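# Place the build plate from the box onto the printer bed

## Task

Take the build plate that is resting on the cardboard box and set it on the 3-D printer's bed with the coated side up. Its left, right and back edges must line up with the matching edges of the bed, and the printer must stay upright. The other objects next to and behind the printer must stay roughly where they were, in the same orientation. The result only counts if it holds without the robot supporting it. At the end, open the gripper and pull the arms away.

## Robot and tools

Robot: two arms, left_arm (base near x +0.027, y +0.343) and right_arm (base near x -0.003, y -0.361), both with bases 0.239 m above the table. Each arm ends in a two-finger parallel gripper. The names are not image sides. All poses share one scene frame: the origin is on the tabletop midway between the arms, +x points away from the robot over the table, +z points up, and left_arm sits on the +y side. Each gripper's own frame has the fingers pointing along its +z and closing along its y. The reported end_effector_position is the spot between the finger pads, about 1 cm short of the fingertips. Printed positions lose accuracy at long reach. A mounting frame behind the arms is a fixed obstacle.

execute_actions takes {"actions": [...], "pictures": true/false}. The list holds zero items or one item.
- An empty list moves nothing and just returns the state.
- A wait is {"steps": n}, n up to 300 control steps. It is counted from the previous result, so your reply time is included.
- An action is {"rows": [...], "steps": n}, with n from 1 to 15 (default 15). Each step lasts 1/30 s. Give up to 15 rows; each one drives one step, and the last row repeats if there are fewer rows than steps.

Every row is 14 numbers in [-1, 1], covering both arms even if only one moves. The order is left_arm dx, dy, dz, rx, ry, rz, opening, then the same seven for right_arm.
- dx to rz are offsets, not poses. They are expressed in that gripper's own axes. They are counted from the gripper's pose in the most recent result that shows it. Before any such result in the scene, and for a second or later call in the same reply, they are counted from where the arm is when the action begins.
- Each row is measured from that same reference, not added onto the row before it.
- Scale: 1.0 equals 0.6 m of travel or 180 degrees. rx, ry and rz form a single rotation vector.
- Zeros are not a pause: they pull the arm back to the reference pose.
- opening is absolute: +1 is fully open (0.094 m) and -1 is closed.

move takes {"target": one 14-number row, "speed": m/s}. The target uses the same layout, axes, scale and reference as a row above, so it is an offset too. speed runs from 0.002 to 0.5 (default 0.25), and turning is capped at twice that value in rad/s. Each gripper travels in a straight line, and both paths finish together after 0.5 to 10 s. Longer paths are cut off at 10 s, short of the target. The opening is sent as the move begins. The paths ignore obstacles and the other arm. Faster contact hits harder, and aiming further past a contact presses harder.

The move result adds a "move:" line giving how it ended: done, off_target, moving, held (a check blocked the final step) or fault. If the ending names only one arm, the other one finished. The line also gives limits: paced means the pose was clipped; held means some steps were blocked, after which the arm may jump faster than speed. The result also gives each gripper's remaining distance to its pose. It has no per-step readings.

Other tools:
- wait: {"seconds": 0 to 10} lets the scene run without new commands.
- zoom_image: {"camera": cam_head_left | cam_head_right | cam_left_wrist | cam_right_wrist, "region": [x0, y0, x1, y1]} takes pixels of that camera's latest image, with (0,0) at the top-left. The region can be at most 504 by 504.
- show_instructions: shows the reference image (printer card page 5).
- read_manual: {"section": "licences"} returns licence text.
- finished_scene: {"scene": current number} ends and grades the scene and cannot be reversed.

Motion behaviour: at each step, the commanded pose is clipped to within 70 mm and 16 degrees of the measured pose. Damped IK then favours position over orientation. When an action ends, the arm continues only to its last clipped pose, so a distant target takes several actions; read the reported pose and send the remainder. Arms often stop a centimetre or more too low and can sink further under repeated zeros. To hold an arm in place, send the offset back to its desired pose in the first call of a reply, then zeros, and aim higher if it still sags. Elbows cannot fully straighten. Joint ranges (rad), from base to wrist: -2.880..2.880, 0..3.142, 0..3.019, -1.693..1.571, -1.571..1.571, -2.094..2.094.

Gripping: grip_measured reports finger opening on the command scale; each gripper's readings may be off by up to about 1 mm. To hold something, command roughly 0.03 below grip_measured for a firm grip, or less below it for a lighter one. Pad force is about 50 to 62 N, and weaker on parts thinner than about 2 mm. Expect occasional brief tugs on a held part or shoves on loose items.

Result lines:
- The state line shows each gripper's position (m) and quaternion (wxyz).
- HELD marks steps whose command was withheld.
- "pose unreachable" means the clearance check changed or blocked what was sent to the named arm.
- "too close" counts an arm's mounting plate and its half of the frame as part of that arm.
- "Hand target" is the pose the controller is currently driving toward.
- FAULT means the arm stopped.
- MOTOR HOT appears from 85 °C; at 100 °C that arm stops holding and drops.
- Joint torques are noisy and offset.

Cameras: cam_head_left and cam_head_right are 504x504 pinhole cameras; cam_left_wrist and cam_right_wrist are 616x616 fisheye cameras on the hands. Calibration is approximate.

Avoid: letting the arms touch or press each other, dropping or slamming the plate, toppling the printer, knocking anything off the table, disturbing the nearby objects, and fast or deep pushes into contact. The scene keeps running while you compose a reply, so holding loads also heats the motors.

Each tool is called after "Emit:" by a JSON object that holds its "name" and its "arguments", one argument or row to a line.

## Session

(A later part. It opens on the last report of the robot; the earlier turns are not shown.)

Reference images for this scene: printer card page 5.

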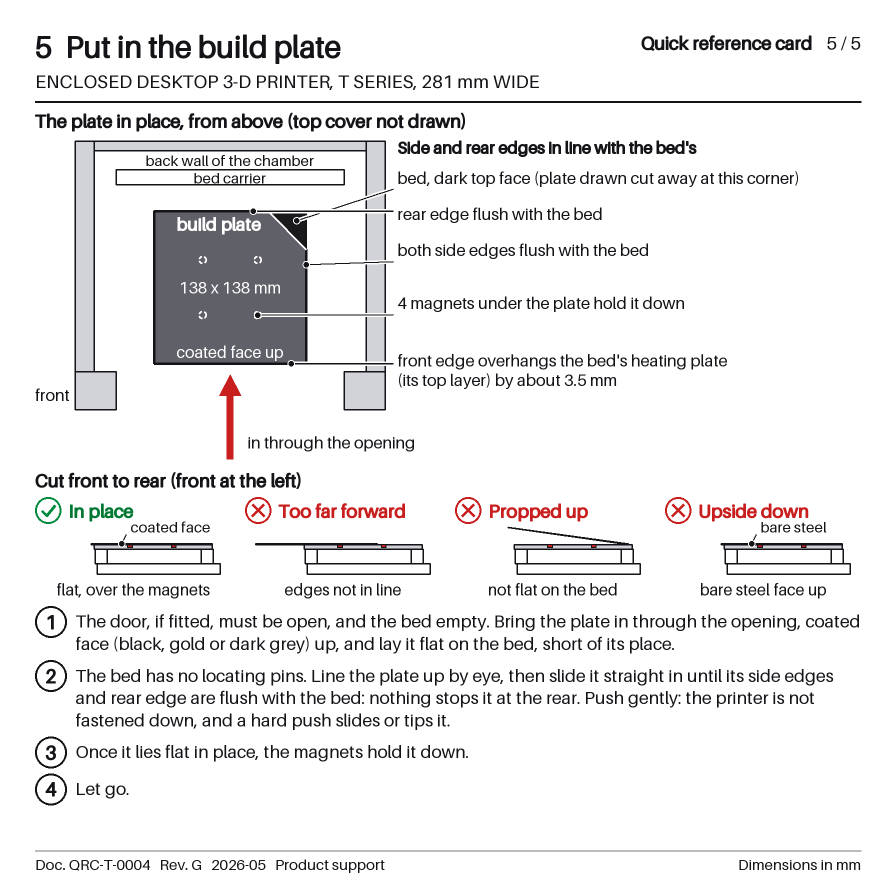

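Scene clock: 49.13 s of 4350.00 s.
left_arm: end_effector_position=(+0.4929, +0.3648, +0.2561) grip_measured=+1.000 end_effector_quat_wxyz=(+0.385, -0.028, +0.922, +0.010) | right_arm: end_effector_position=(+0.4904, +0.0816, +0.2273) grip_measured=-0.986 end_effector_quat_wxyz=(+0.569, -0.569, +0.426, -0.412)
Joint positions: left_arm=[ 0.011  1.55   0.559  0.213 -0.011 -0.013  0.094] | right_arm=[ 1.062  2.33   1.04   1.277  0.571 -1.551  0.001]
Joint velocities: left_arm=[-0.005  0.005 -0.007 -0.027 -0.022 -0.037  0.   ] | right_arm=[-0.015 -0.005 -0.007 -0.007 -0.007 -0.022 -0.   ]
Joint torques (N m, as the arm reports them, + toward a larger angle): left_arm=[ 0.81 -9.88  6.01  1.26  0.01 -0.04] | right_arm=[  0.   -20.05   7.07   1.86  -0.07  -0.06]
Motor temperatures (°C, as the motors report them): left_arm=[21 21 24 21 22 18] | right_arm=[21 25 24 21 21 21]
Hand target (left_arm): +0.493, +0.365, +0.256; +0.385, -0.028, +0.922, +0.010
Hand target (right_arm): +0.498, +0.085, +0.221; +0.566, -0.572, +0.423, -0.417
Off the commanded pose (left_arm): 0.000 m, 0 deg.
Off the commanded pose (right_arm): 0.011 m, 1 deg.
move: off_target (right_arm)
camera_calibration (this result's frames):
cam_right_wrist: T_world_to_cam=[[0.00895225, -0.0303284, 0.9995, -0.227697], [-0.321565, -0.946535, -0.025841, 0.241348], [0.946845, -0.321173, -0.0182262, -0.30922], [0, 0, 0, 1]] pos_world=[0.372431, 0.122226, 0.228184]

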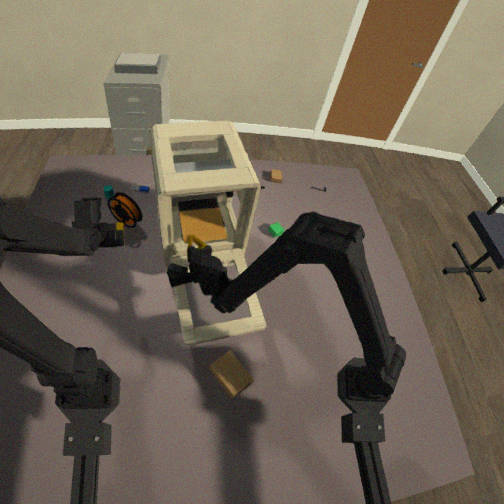

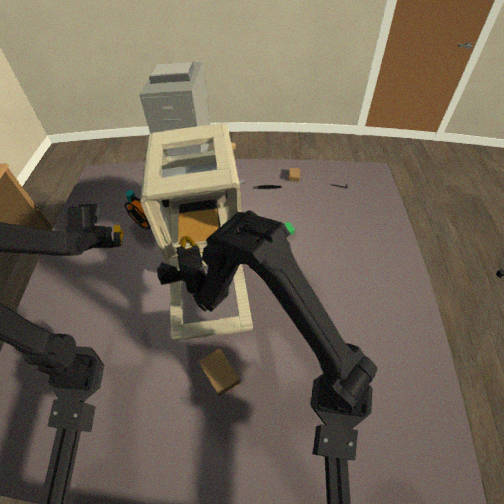

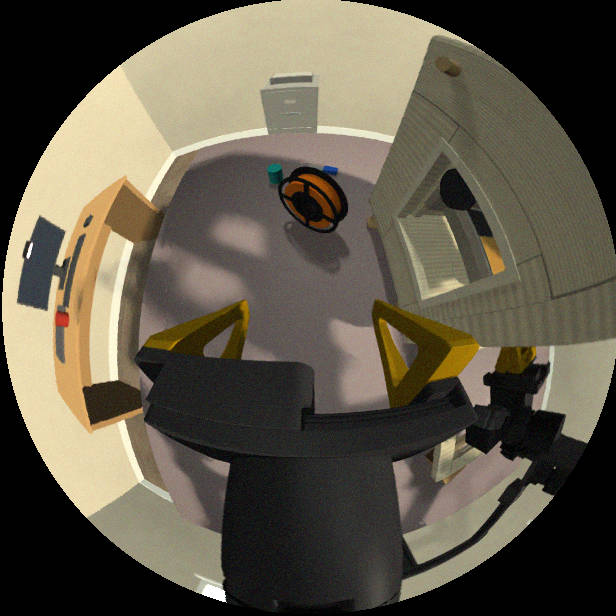

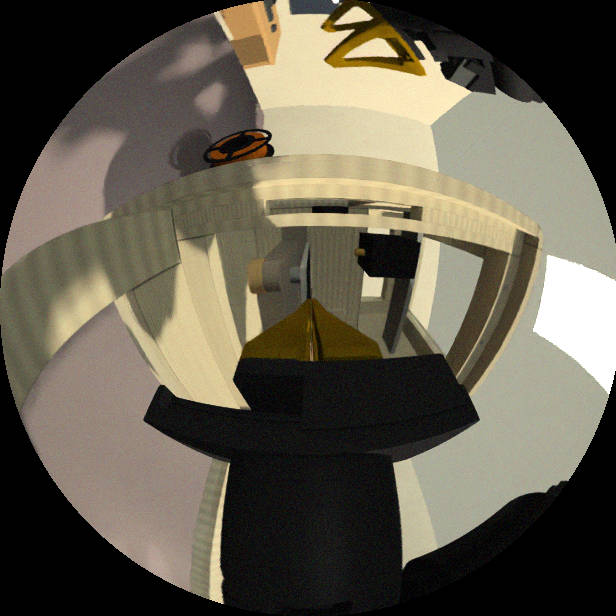

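Emit:
{"name": "move", "arguments": {
  "target": [0,0,0,0,0,0,1,0.01,0.012,0.03,0,0,0,-1],
  "speed": 0.02
}}

Emit:
{"name": "move", "arguments": {
  "target": [0,0,0,0,0,0,1,0,0,0,0,0,0,-0.5]
}}

Emit:
{"name": "move", "arguments": {
  "target": [0,0,0,0,0,0,1,0.03,-0.01,-0.14,0,0,0,-0.5],
  "speed": 0.1
}}

Emit:
{"name": "move", "arguments": {
  "target": [0,0,0,0,0,0,1,0.02,0,0,0.04,0.04,0.5,0.8],
  "speed": 0.4
}}

Emit:
{"name": "zoom_image", "arguments": {
  "camera": "cam_right_wrist",
  "region": [190,170,430,350]
}}

Scene clock: 55.43 s of 4350.00 s.
left_arm: end_effector_position=(+0.4929, +0.3648, +0.2561) grip_measured=+1.000 end_effector_quat_wxyz=(+0.385, -0.028, +0.922, +0.010) | right_arm: end_effector_position=(+0.5007, +0.0779, +0.2269) grip_measured=-0.986 end_effector_quat_wxyz=(+0.570, -0.570, +0.425, -0.411)
Joint positions: left_arm=[ 0.011  1.55   0.559  0.213 -0.011 -0.013  0.094] | right_arm=[ 1.041  2.334  1.052  1.271  0.547 -1.551  0.001]
Joint velocities: left_arm=[ 0.005 -0.005  0.007  0.002 -0.037 -0.022  0.   ] | right_arm=[ 0.005  0.005 -0.002  0.012 -0.037  0.022 -0.   ]
Joint torques (N m, as the arm reports them, + toward a larger angle): left_arm=[ 0.87 -9.79  5.75  1.35  0.03 -0.06] | right_arm=[  0.28 -20.53   7.34   1.61  -0.11   0.09]
Motor temperatures (°C, as the motors report them): left_arm=[21 21 24 21 22 18] | right_arm=[21 26 24 21 20 21]
Hand target (left_arm): +0.493, +0.365, +0.256; +0.385, -0.028, +0.922, +0.010
Hand target (right_arm): +0.509, +0.081, +0.220; +0.570, -0.569, +0.426, -0.412
Off the commanded pose (left_arm): 0.000 m, 0 deg.
Off the commanded pose (right_arm): 0.012 m, 0 deg.
After step 90, 2.03 s passed at rest.
move: off_target (right_arm)
camera_calibration (this result's frames):
cam_right_wrist: T_world_to_cam=[[0.0087551, -0.0310659, 0.999479, -0.227337], [-0.318671, -0.947491, -0.0266585, 0.239905], [0.947825, -0.318271, -0.0181952, -0.320983], [0, 0, 0, 1]] pos_world=[0.382677, 0.118086, 0.227774]

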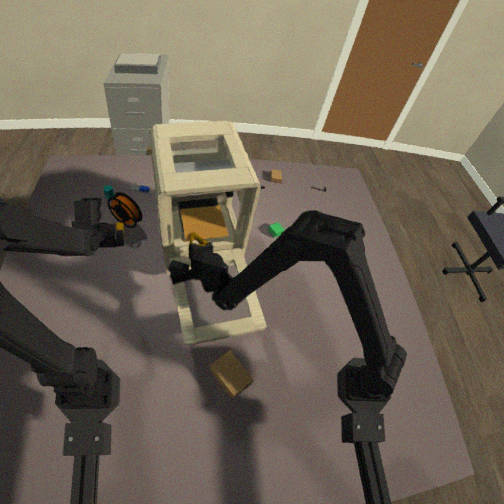

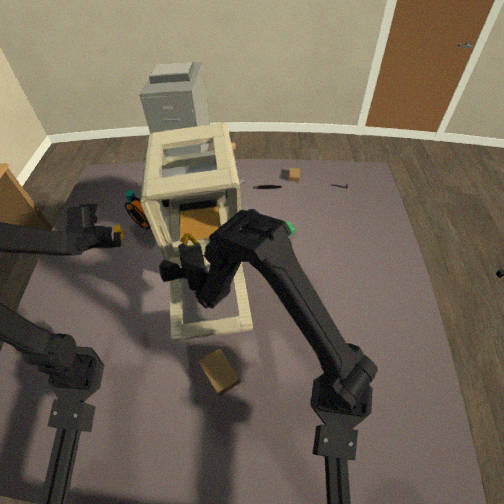

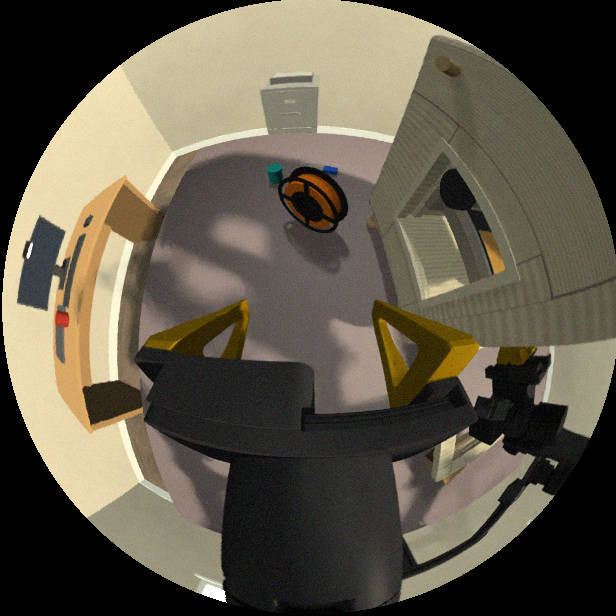

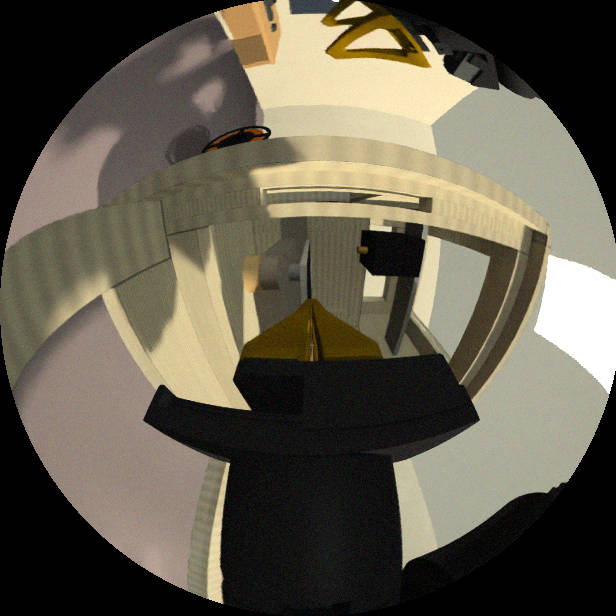

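Scene clock: 55.93 s of 4350.00 s.
left_arm: end_effector_position=(+0.4929, +0.3648, +0.2561) grip_measured=+1.000 end_effector_quat_wxyz=(+0.385, -0.028, +0.922, +0.010) | right_arm: end_effector_position=(+0.5007, +0.0779, +0.2269) grip_measured=-0.502 end_effector_quat_wxyz=(+0.570, -0.570, +0.425, -0.411)
Joint positions: left_arm=[ 0.011  1.55   0.559  0.213 -0.011 -0.013  0.094] | right_arm=[ 1.041  2.334  1.052  1.271  0.547 -1.551  0.023]
Joint velocities: left_arm=[-0.005 -0.005 -0.002  0.002 -0.022 -0.022  0.   ] | right_arm=[-0.015 -0.024 -0.007 -0.012  0.066  0.037  0.   ]
Joint torques (N m, as the arm reports them, + toward a larger angle): left_arm=[ -0.34 -10.08   5.84   1.46   0.09  -0.04] | right_arm=[  1.64 -22.53   4.75   1.87   0.06   0.08]
Motor temperatures (°C, as the motors report them): left_arm=[21 21 24 21 22 18] | right_arm=[21 26 24 21 20 21]
Hand target (left_arm): +0.493, +0.365, +0.256; +0.385, -0.028, +0.922, +0.010
Hand target (right_arm): +0.501, +0.078, +0.227; +0.570, -0.570, +0.425, -0.411
Off the commanded pose (left_arm): 0.000 m, 0 deg.
Off the commanded pose (right_arm): 0.000 m, 0 deg.
move: done
camera_calibration (this result's frames):
cam_right_wrist: T_world_to_cam=[[0.0087551, -0.0310659, 0.999479, -0.227337], [-0.318671, -0.947491, -0.0266585, 0.239905], [0.947825, -0.318271, -0.0181952, -0.320983], [0, 0, 0, 1]] pos_world=[0.382677, 0.118086, 0.227774]

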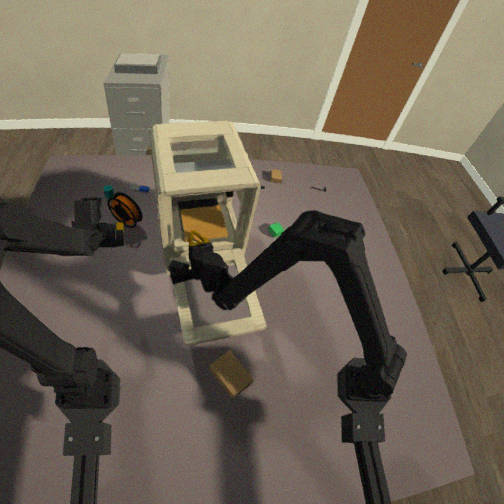

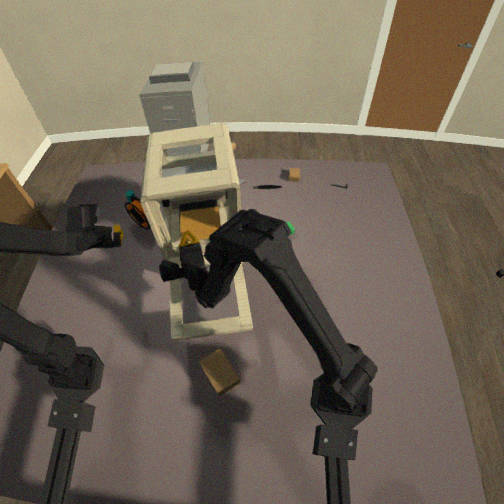

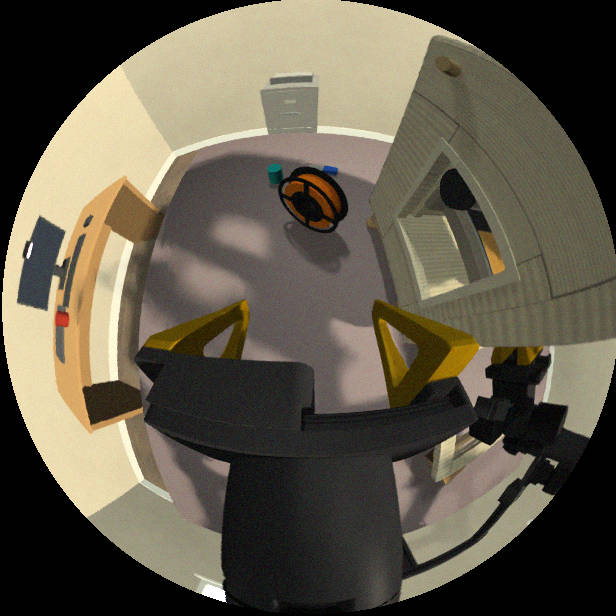

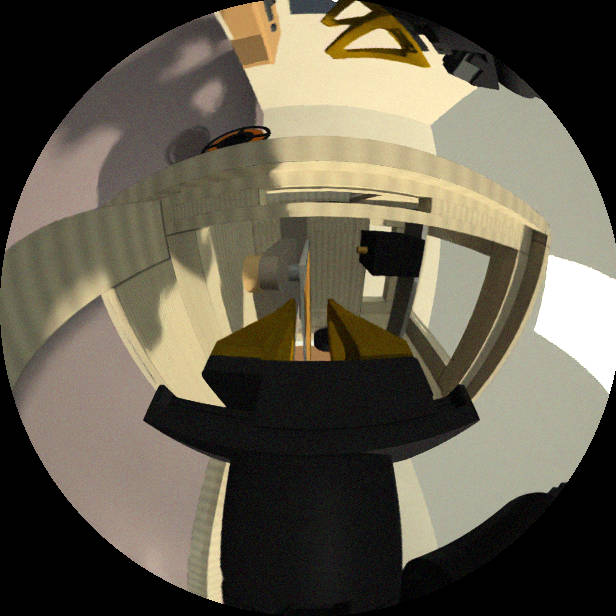

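Scene clock: 57.17 s of 4350.00 s.
left_arm: end_effector_position=(+0.4929, +0.3648, +0.2561) grip_measured=+1.000 end_effector_quat_wxyz=(+0.385, -0.028, +0.922, +0.010) | right_arm: end_effector_position=(+0.4265, +0.0334, +0.2201) grip_measured=-0.502 end_effector_quat_wxyz=(+0.557, -0.582, +0.426, -0.412)
Joint positions: left_arm=[ 0.011  1.55   0.559  0.213 -0.011 -0.013  0.094] | right_arm=[ 1.103  2.286  0.817  1.423  0.609 -1.551  0.023]
Joint velocities: left_arm=[-0.005  0.005 -0.002 -0.002 -0.051  0.007  0.   ] | right_arm=[-0.015 -0.005 -0.007  0.022 -0.007 -0.037 -0.001]
Joint torques (N m, as the arm reports them, + toward a larger angle): left_arm=[  0.97 -10.02   5.93   1.11   0.02  -0.03] | right_arm=[  0.93 -21.29   2.68   2.74   0.27   0.15]
Motor temperatures (°C, as the motors report them): left_arm=[21 21 24 21 22 18] | right_arm=[21 26 24 21 20 21]
Hand target (left_arm): +0.493, +0.365, +0.256; +0.385, -0.028, +0.922, +0.010
Hand target (right_arm): +0.426, +0.036, +0.234; +0.570, -0.570, +0.425, -0.412
Off the commanded pose (left_arm): 0.000 m, 0 deg.
Off the commanded pose (right_arm): 0.014 m, 2 deg.
move: off_target (right_arm)
camera_calibration (this result's frames):
cam_right_wrist: T_world_to_cam=[[0.0298877, -0.00257024, 0.99955, -0.231168], [-0.319506, -0.947557, 0.00711708, 0.166836], [0.947113, -0.319575, -0.0291415, -0.262132], [0, 0, 0, 1]] pos_world=[0.308483, 0.0737216, 0.222238]

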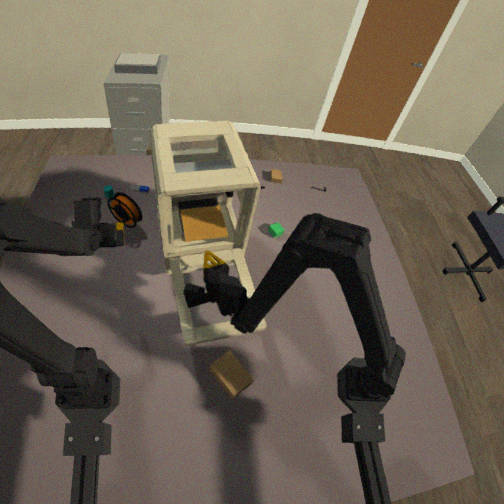

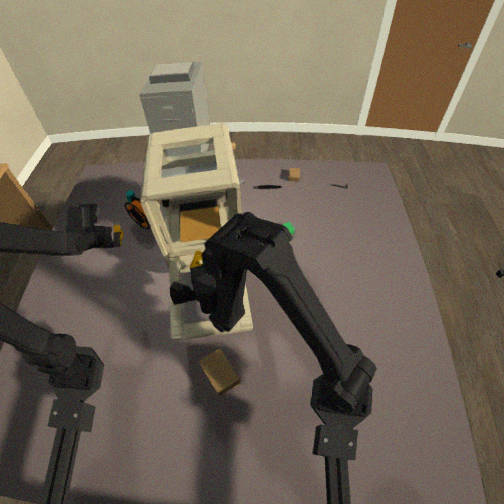

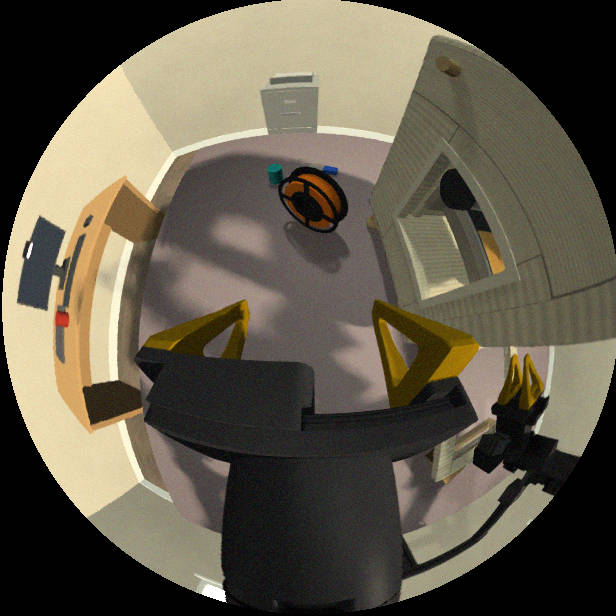

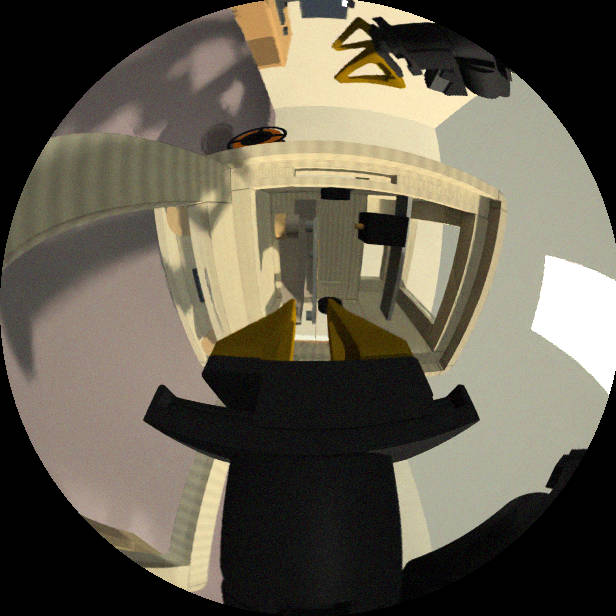

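Scene clock: 59.83 s of 4350.00 s.
left_arm: end_effector_position=(+0.4929, +0.3648, +0.2561) grip_measured=+1.000 end_effector_quat_wxyz=(+0.385, -0.028, +0.922, +0.010) | right_arm: end_effector_position=(+0.4295, +0.0142, +0.2183) grip_measured=+0.798 end_effector_quat_wxyz=(+0.691, -0.059, +0.719, +0.040)
Joint positions: left_arm=[ 0.011  1.55   0.559  0.213 -0.011 -0.013  0.094] | right_arm=[1.12  2.291 0.831 1.405 0.79  0.014 0.084]
Joint velocities: left_arm=[ 0.024  0.005 -0.002 -0.012  0.007  0.037  0.   ] | right_arm=[ 0.015 -0.005  0.012 -0.002  0.007  0.022 -0.   ]
Joint torques (N m, as the arm reports them, + toward a larger angle): left_arm=[  0.3  -10.13   5.77   1.18   0.04   0.01] | right_arm=[  1.23 -20.43   4.33   1.47   0.32   0.01]
Motor temperatures (°C, as the motors report them): left_arm=[21 21 24 21 22 18] | right_arm=[21 26 24 21 20 21]
Hand target (left_arm): +0.493, +0.365, +0.256; +0.385, -0.028, +0.922, +0.010
Hand target (right_arm): +0.430, +0.022, +0.220; +0.692, -0.054, +0.718, +0.047
Off the commanded pose (left_arm): 0.000 m, 0 deg.
Off the commanded pose (right_arm): 0.008 m, 1 deg.
move: done
camera_calibration (this result's frames):
cam_right_wrist: T_world_to_cam=[[0.12742, -0.991819, 0.00775178, -0.0408752], [-0.614149, -0.0850323, -0.784596, 0.43681], [0.778836, 0.0952121, -0.619959, -0.0758101], [0, 0, 0, 1]] pos_world=[0.332518, 0.00382026, 0.296037]

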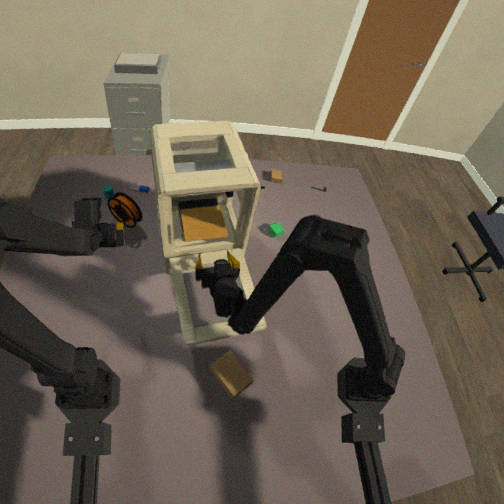

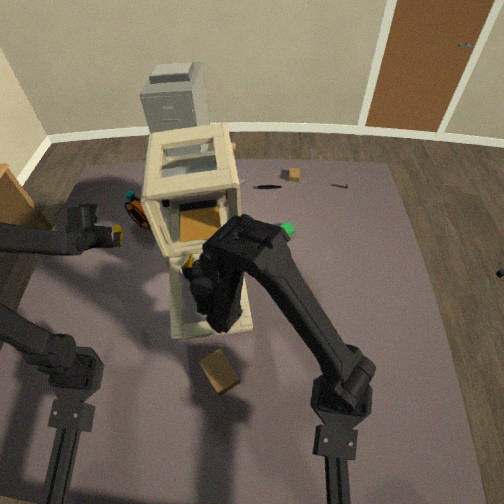

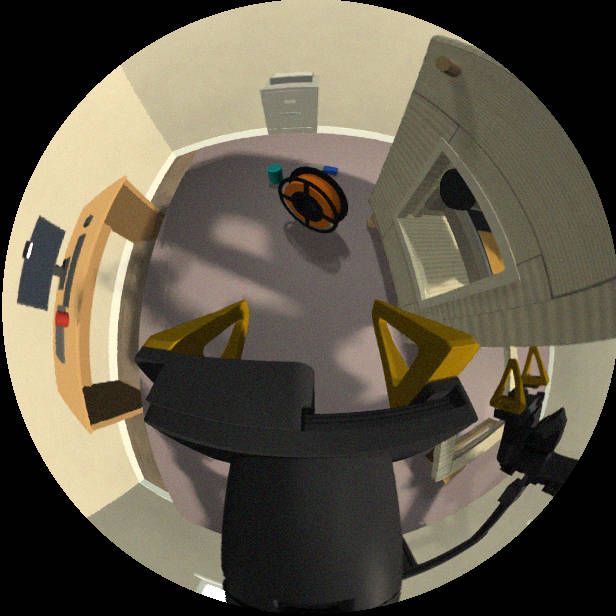

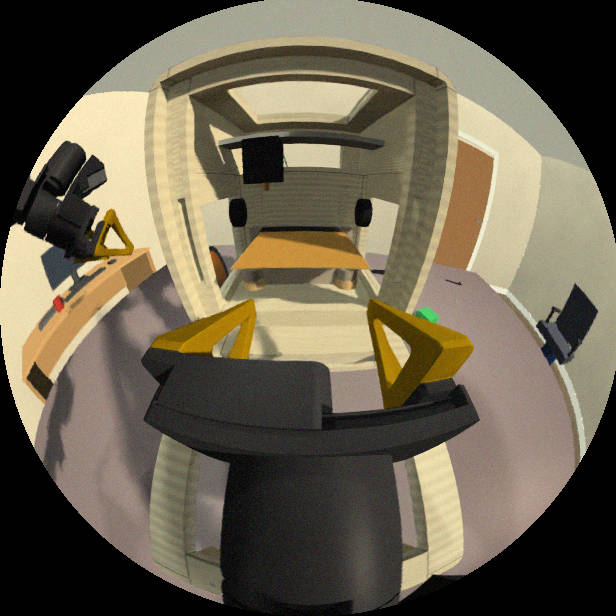

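Region (190, 170, 430, 350) of cam_right_wrist's 616x616 image, scaled by 2.100, with more detail than that image has; it fills the top 378 rows of this view, and the rest is white.

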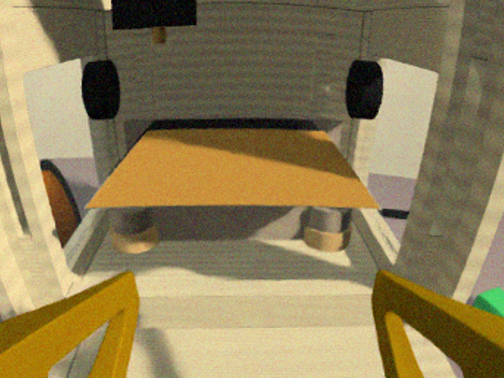

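Emit:
{"name": "move", "arguments": {
  "target": [0,0,0,0,0,0,1,0.005,0.03,0.135,0,0,0.008,0.8],
  "speed": 0.03
}}

Emit:
{"name": "zoom_image", "arguments": {
  "camera": "cam_right_wrist",
  "region": [190,190,430,370]
}}

Scene clock: 64.87 s of 4350.00 s.
left_arm: end_effector_position=(+0.4929, +0.3648, +0.2561) grip_measured=+1.000 end_effector_quat_wxyz=(+0.385, -0.028, +0.922, +0.010) | right_arm: end_effector_position=(+0.4997, +0.0418, +0.2242) grip_measured=+0.798 end_effector_quat_wxyz=(+0.695, -0.050, +0.715, +0.052)
Joint positions: left_arm=[ 0.011  1.55   0.559  0.213 -0.011 -0.013  0.094] | right_arm=[1.04  2.319 1.015 1.269 0.705 0.025 0.084]
Joint velocities: left_arm=[-0.015 -0.005  0.002  0.002  0.022 -0.066  0.   ] | right_arm=[-0.024 -0.005  0.017  0.017 -0.037 -0.022  0.   ]
Joint torques (N m, as the arm reports them, + toward a larger angle): left_arm=[ 0.64 -9.68  5.79  1.31  0.03 -0.02] | right_arm=[  0.51 -19.     6.66   1.45  -0.09   0.12]
Motor temperatures (°C, as the motors report them): left_arm=[21 21 24 21 22 18] | right_arm=[21 26 24 21 20 21]
Hand target (left_arm): +0.493, +0.365, +0.256; +0.385, -0.028, +0.922, +0.010
Hand target (right_arm): +0.507, +0.042, +0.211; +0.691, -0.049, +0.720, +0.049
Off the commanded pose (left_arm): 0.000 m, 0 deg.
Off the commanded pose (right_arm): 0.015 m, 1 deg.
move: off_target (right_arm)
camera_calibration (this result's frames):
cam_right_wrist: T_world_to_cam=[[0.131496, -0.991125, -0.0194789, -0.0184704], [-0.607775, -0.0650811, -0.791438, 0.484377], [0.783147, 0.11591, -0.610939, -0.1345], [0, 0, 0, 1]] pos_world=[0.402154, 0.0288072, 0.300823]

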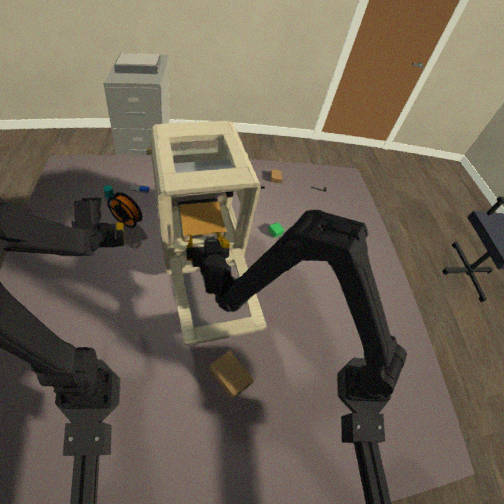

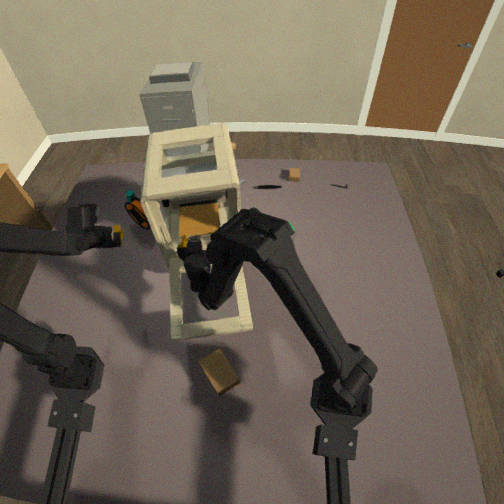

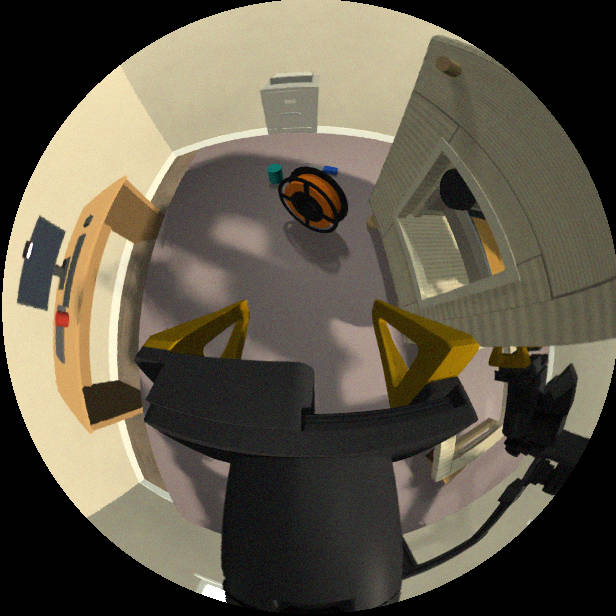

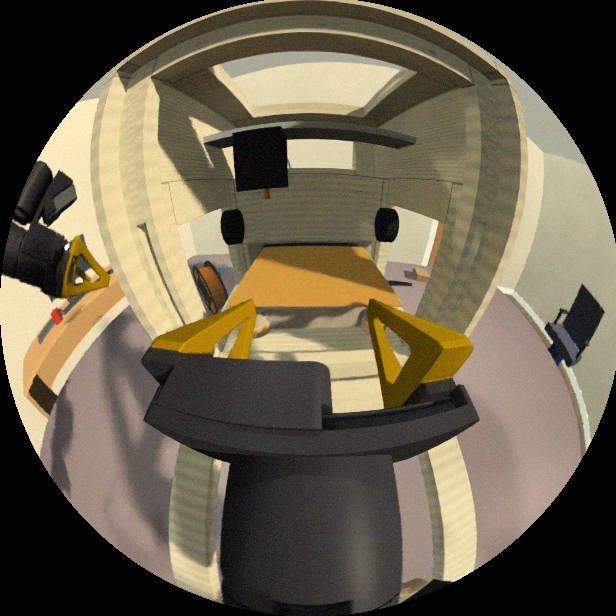

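Region (190, 190, 430, 370) of cam_right_wrist's 616x616 image, scaled by 2.100, with more detail than that image has; it fills the top 378 rows of this view, and the rest is white.

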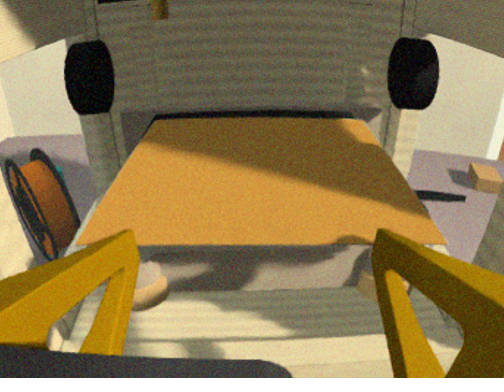

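Emit:
{"name": "move", "arguments": {
  "target": [0,0,0,0,0,0,1,0.025,0.003,0.032,-0.004,0,0,0.8],
  "speed": 0.02
}}

Emit:
{"name": "zoom_image", "arguments": {
  "camera": "cam_right_wrist",
  "region": [210,220,410,340]
}}

Emit:
{"name": "zoom_image", "arguments": {
  "camera": "cam_head_left",
  "region": [165,185,240,250]
}}

Scene clock: 69.43 s of 4350.00 s.
left_arm: end_effector_position=(+0.4929, +0.3648, +0.2561) grip_measured=+1.000 end_effector_quat_wxyz=(+0.385, -0.028, +0.922, +0.010) | right_arm: end_effector_position=(+0.5099, +0.0458, +0.2198) grip_measured=+0.798 end_effector_quat_wxyz=(+0.696, -0.055, +0.713, +0.060)
Joint positions: left_arm=[ 0.011  1.55   0.559  0.213 -0.011 -0.013  0.094] | right_arm=[1.025 2.341 1.044 1.269 0.672 0.026 0.084]
Joint velocities: left_arm=[ 0.005 -0.005  0.002  0.002 -0.007 -0.022  0.   ] | right_arm=[ 0.005 -0.005  0.002 -0.007 -0.051 -0.007  0.   ]
Joint torques (N m, as the arm reports them, + toward a larger angle): left_arm=[ 0.8  -9.83  5.83  1.26  0.01  0.01] | right_arm=[  0.49 -19.47   6.8    1.7   -0.1   -0.01]
Motor temperatures (°C, as the motors report them): left_arm=[21 21 24 21 22 18] | right_arm=[21 26 24 21 20 21]
Hand target (left_arm): +0.493, +0.365, +0.256; +0.385, -0.028, +0.922, +0.010
Hand target (right_arm): +0.517, +0.046, +0.209; +0.694, -0.055, +0.715, +0.056
Off the commanded pose (left_arm): 0.000 m, 0 deg.
Off the commanded pose (right_arm): 0.014 m, 1 deg.
After step 90, 0.10 s passed at rest.
move: off_target (right_arm)
camera_calibration (this result's frames):
cam_right_wrist: T_world_to_cam=[[0.149672, -0.988404, -0.0256088, -0.0239878], [-0.603152, -0.0707497, -0.794482, 0.485891], [0.783458, 0.134358, -0.606747, -0.147513], [0, 0, 0, 1]] pos_world=[0.412227, 0.0304865, 0.295914]

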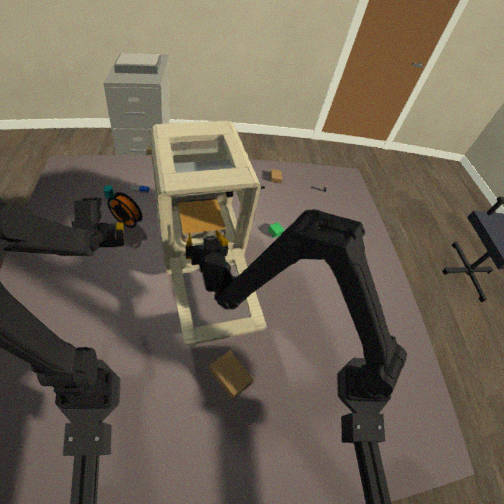

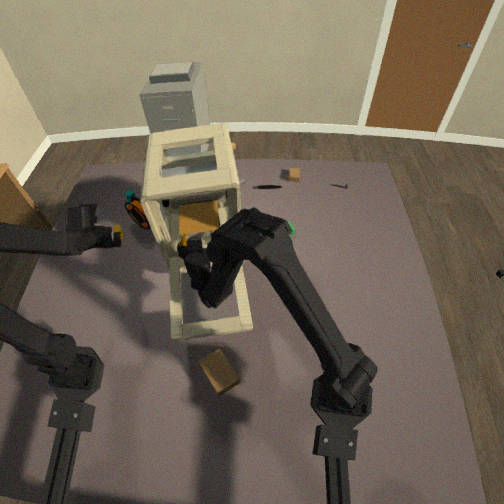

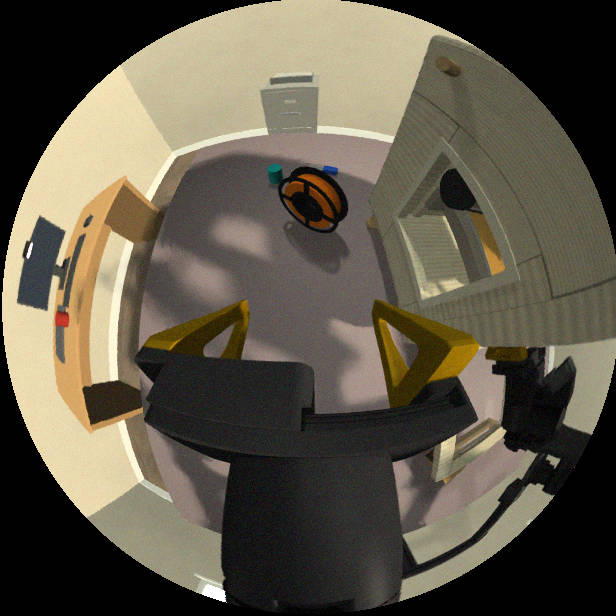

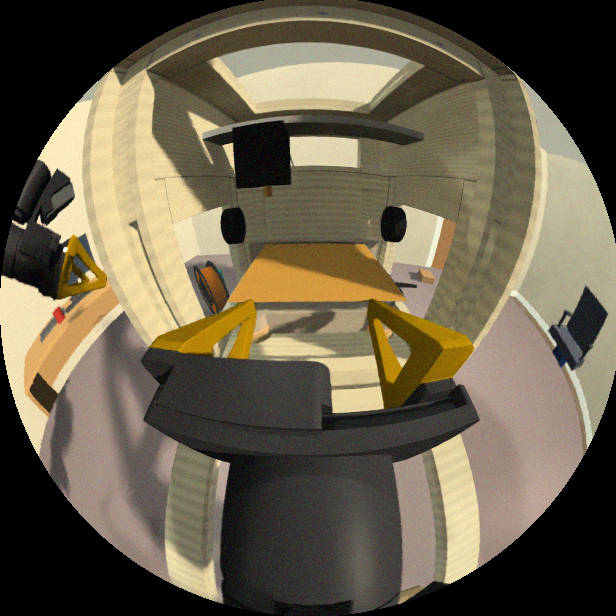

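Region (210, 220, 410, 340) of cam_right_wrist's 616x616 image, scaled by 2.520, with more detail than that image has; it fills the top 302 rows of this view, and the rest is white.

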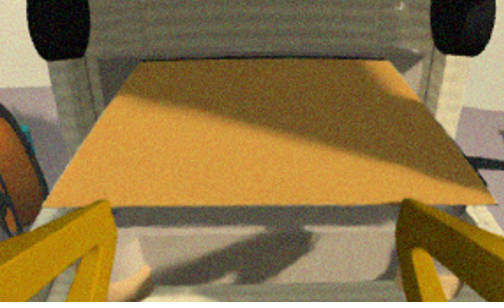

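Region (165, 185, 240, 250) of cam_head_left's 504x504 image, scaled by 6.720, with more detail than that image has; it fills the top 437 rows of this view, and the rest is white.

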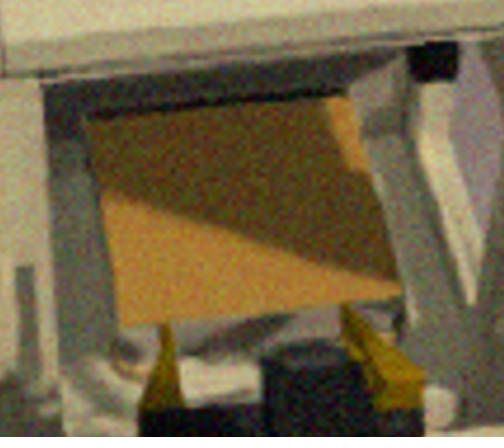

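About 4 mm more.

Emit:
{"name": "move", "arguments": {
  "target": [0,0,0,0,0,0,1,0.014,-0.003,0.02,0.004,0,0,0.8],
  "speed": 0.02
}}

Emit:
{"name": "move", "arguments": {
  "target": [0,0,0,0,0,0,1,-0.06,0,-0.25,0,0,0,0.8],
  "speed": 0.15
}}

Emit:
{"name": "zoom_image", "arguments": {
  "camera": "cam_head_left",
  "region": [165,185,240,250]
}}

Scene clock: 73.33 s of 4350.00 s.
left_arm: end_effector_position=(+0.4929, +0.3648, +0.2561) grip_measured=+1.000 end_effector_quat_wxyz=(+0.385, -0.028, +0.922, +0.010) | right_arm: end_effector_position=(+0.5147, +0.0449, +0.2222) grip_measured=+0.798 end_effector_quat_wxyz=(+0.698, -0.050, +0.711, +0.060)
Joint positions: left_arm=[ 0.011  1.55   0.559  0.213 -0.011 -0.013  0.094] | right_arm=[1.019 2.341 1.053 1.269 0.672 0.026 0.084]
Joint velocities: left_arm=[ 0.005 -0.005  0.007 -0.037 -0.037 -0.022  0.   ] | right_arm=[-0.005 -0.015  0.002 -0.007 -0.139 -0.051 -0.001]
Joint torques (N m, as the arm reports them, + toward a larger angle): left_arm=[  0.65 -10.3    5.81   1.39   0.03  -0.06] | right_arm=[  0.62 -19.53   6.84   1.37   0.04  -0.02]
Motor temperatures (°C, as the motors report them): left_arm=[21 21 24 21 22 18] | right_arm=[21 26 24 21 20 21]
Hand target (left_arm): +0.493, +0.365, +0.256; +0.385, -0.028, +0.922, +0.010
Hand target (right_arm): +0.521, +0.045, +0.211; +0.696, -0.050, +0.714, +0.056
Off the commanded pose (left_arm): 0.000 m, 0 deg.
Off the commanded pose (right_arm): 0.013 m, 1 deg.
move: off_target (right_arm)
camera_calibration (this result's frames):
cam_right_wrist: T_world_to_cam=[[0.1434, -0.989182, -0.0309051, -0.0211124], [-0.59909, -0.0619081, -0.798285, 0.489006], [0.787736, 0.132989, -0.601487, -0.153065], [0, 0, 0, 1]] pos_world=[0.41656, 0.0297453, 0.297647]

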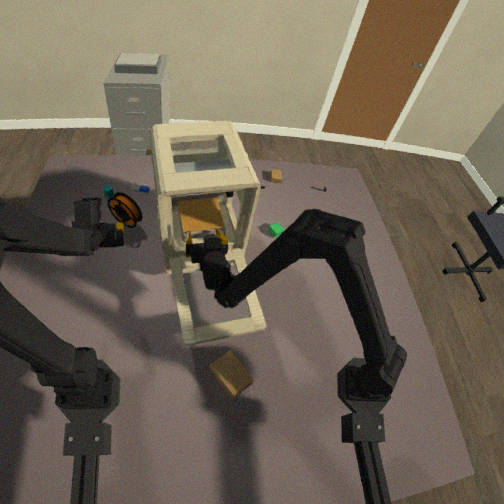

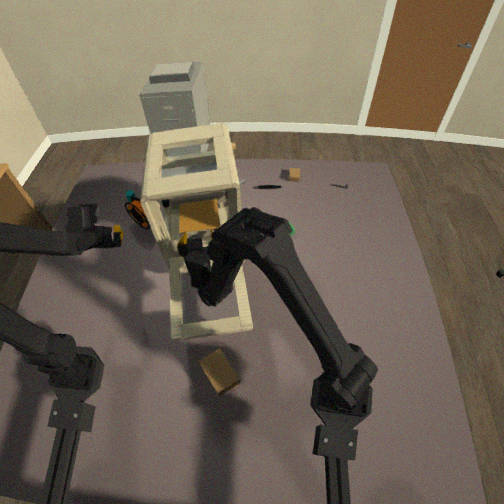

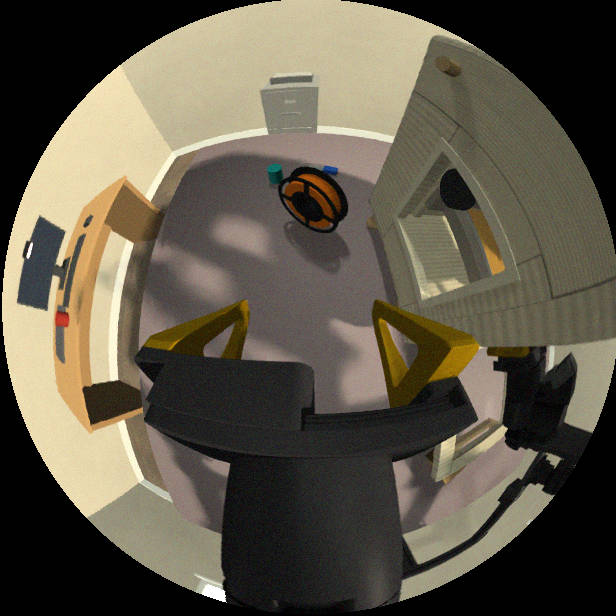

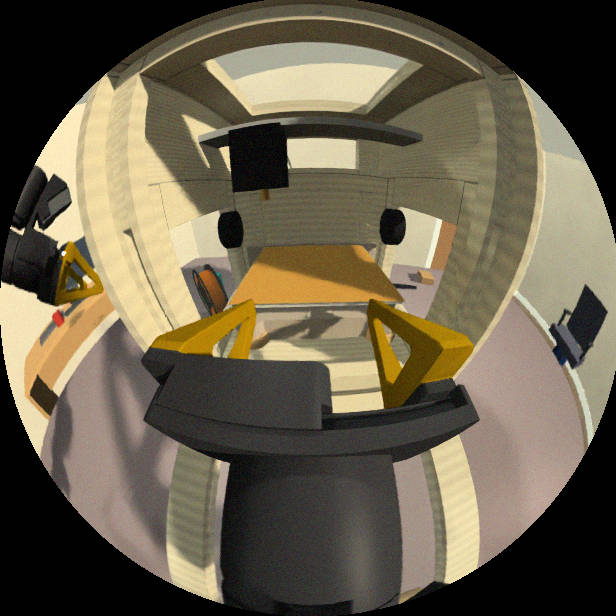

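Scene clock: 74.77 s of 4350.00 s.
left_arm: end_effector_position=(+0.4929, +0.3648, +0.2561) grip_measured=+1.000 end_effector_quat_wxyz=(+0.385, -0.028, +0.922, +0.010) | right_arm: end_effector_position=(+0.3665, +0.0236, +0.2511) grip_measured=+0.798 end_effector_quat_wxyz=(+0.693, -0.063, +0.716, +0.052)
Joint positions: left_arm=[ 0.011  1.55   0.559  0.213 -0.011 -0.013  0.094] | right_arm=[1.251 2.182 0.717 1.414 0.898 0.026 0.084]
Joint velocities: left_arm=[-0.005  0.005  0.002  0.007  0.051 -0.066  0.   ] | right_arm=[ 0.005 -0.015  0.002  0.002 -0.066 -0.007 -0.001]
Joint torques (N m, as the arm reports them, + toward a larger angle): left_arm=[  0.54 -10.22   5.73   1.2    0.03   0.  ] | right_arm=[  0.81 -19.93   2.63   2.57   0.31   0.03]
Motor temperatures (°C, as the motors report them): left_arm=[21 21 24 21 22 18] | right_arm=[21 26 24 21 20 21]
Hand target (left_arm): +0.493, +0.365, +0.256; +0.385, -0.028, +0.922, +0.010
Hand target (right_arm): +0.368, +0.022, +0.261; +0.699, -0.051, +0.710, +0.059
Off the commanded pose (left_arm): 0.000 m, 0 deg.
Off the commanded pose (right_arm): 0.010 m, 2 deg.
move: done
camera_calibration (this result's frames):
cam_right_wrist: T_world_to_cam=[[0.149795, -0.988711, -0.00345427, -0.029255], [-0.607799, -0.0893278, -0.789051, 0.423519], [0.779835, 0.120295, -0.614318, -0.00969803], [0, 0, 0, 1]] pos_world=[0.269359, 0.0100738, 0.328119]

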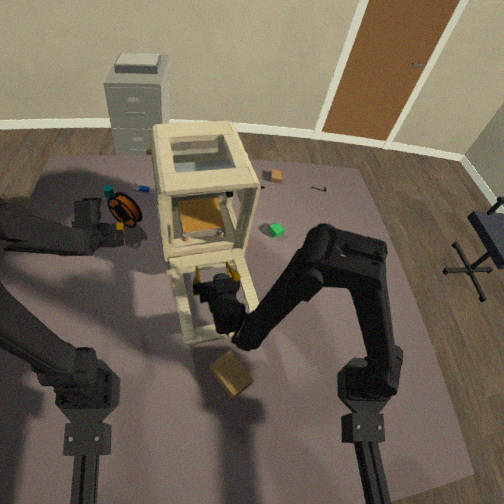

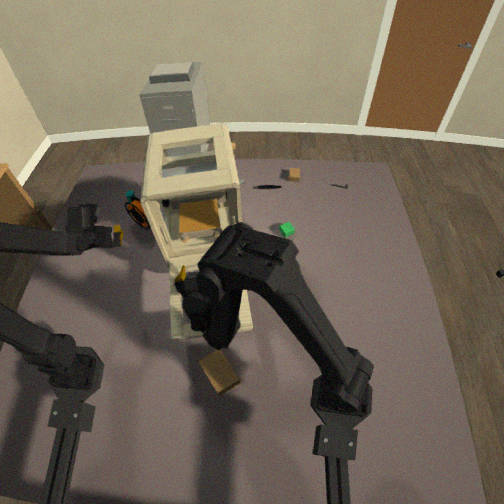

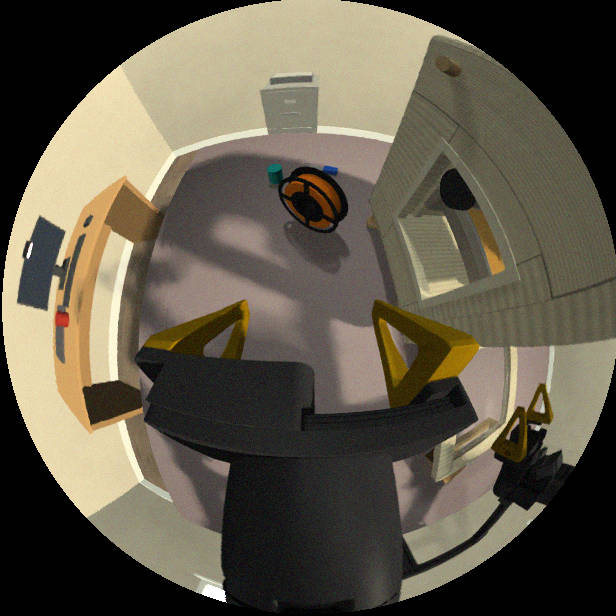

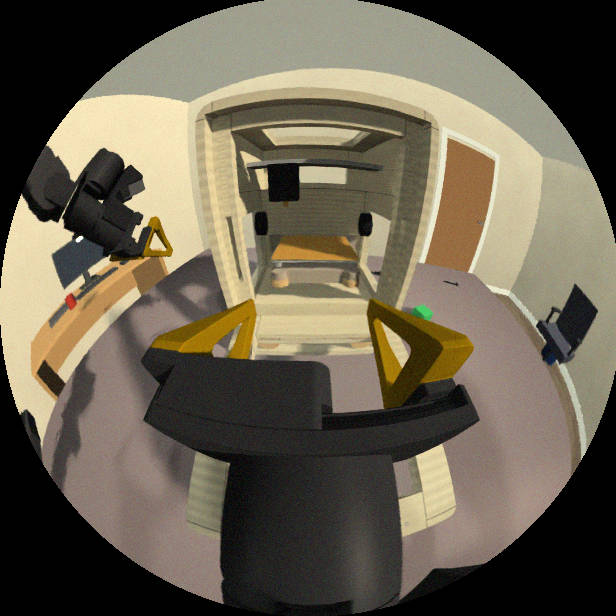

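Region (165, 185, 240, 250) of cam_head_left's 504x504 image, scaled by 6.720, with more detail than that image has; it fills the top 437 rows of this view, and the rest is white.

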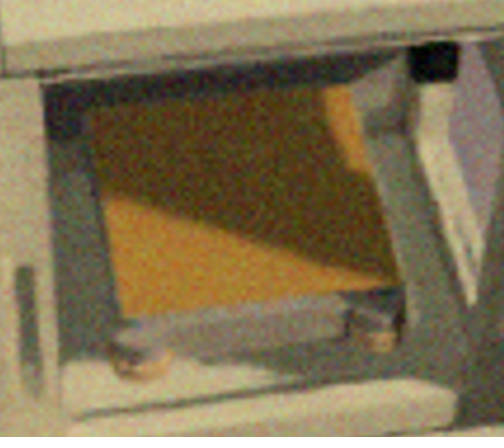

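Emit:
{"name": "finished_scene", "arguments": {
  "scene": 2
}}

The scene is finished: the task was done.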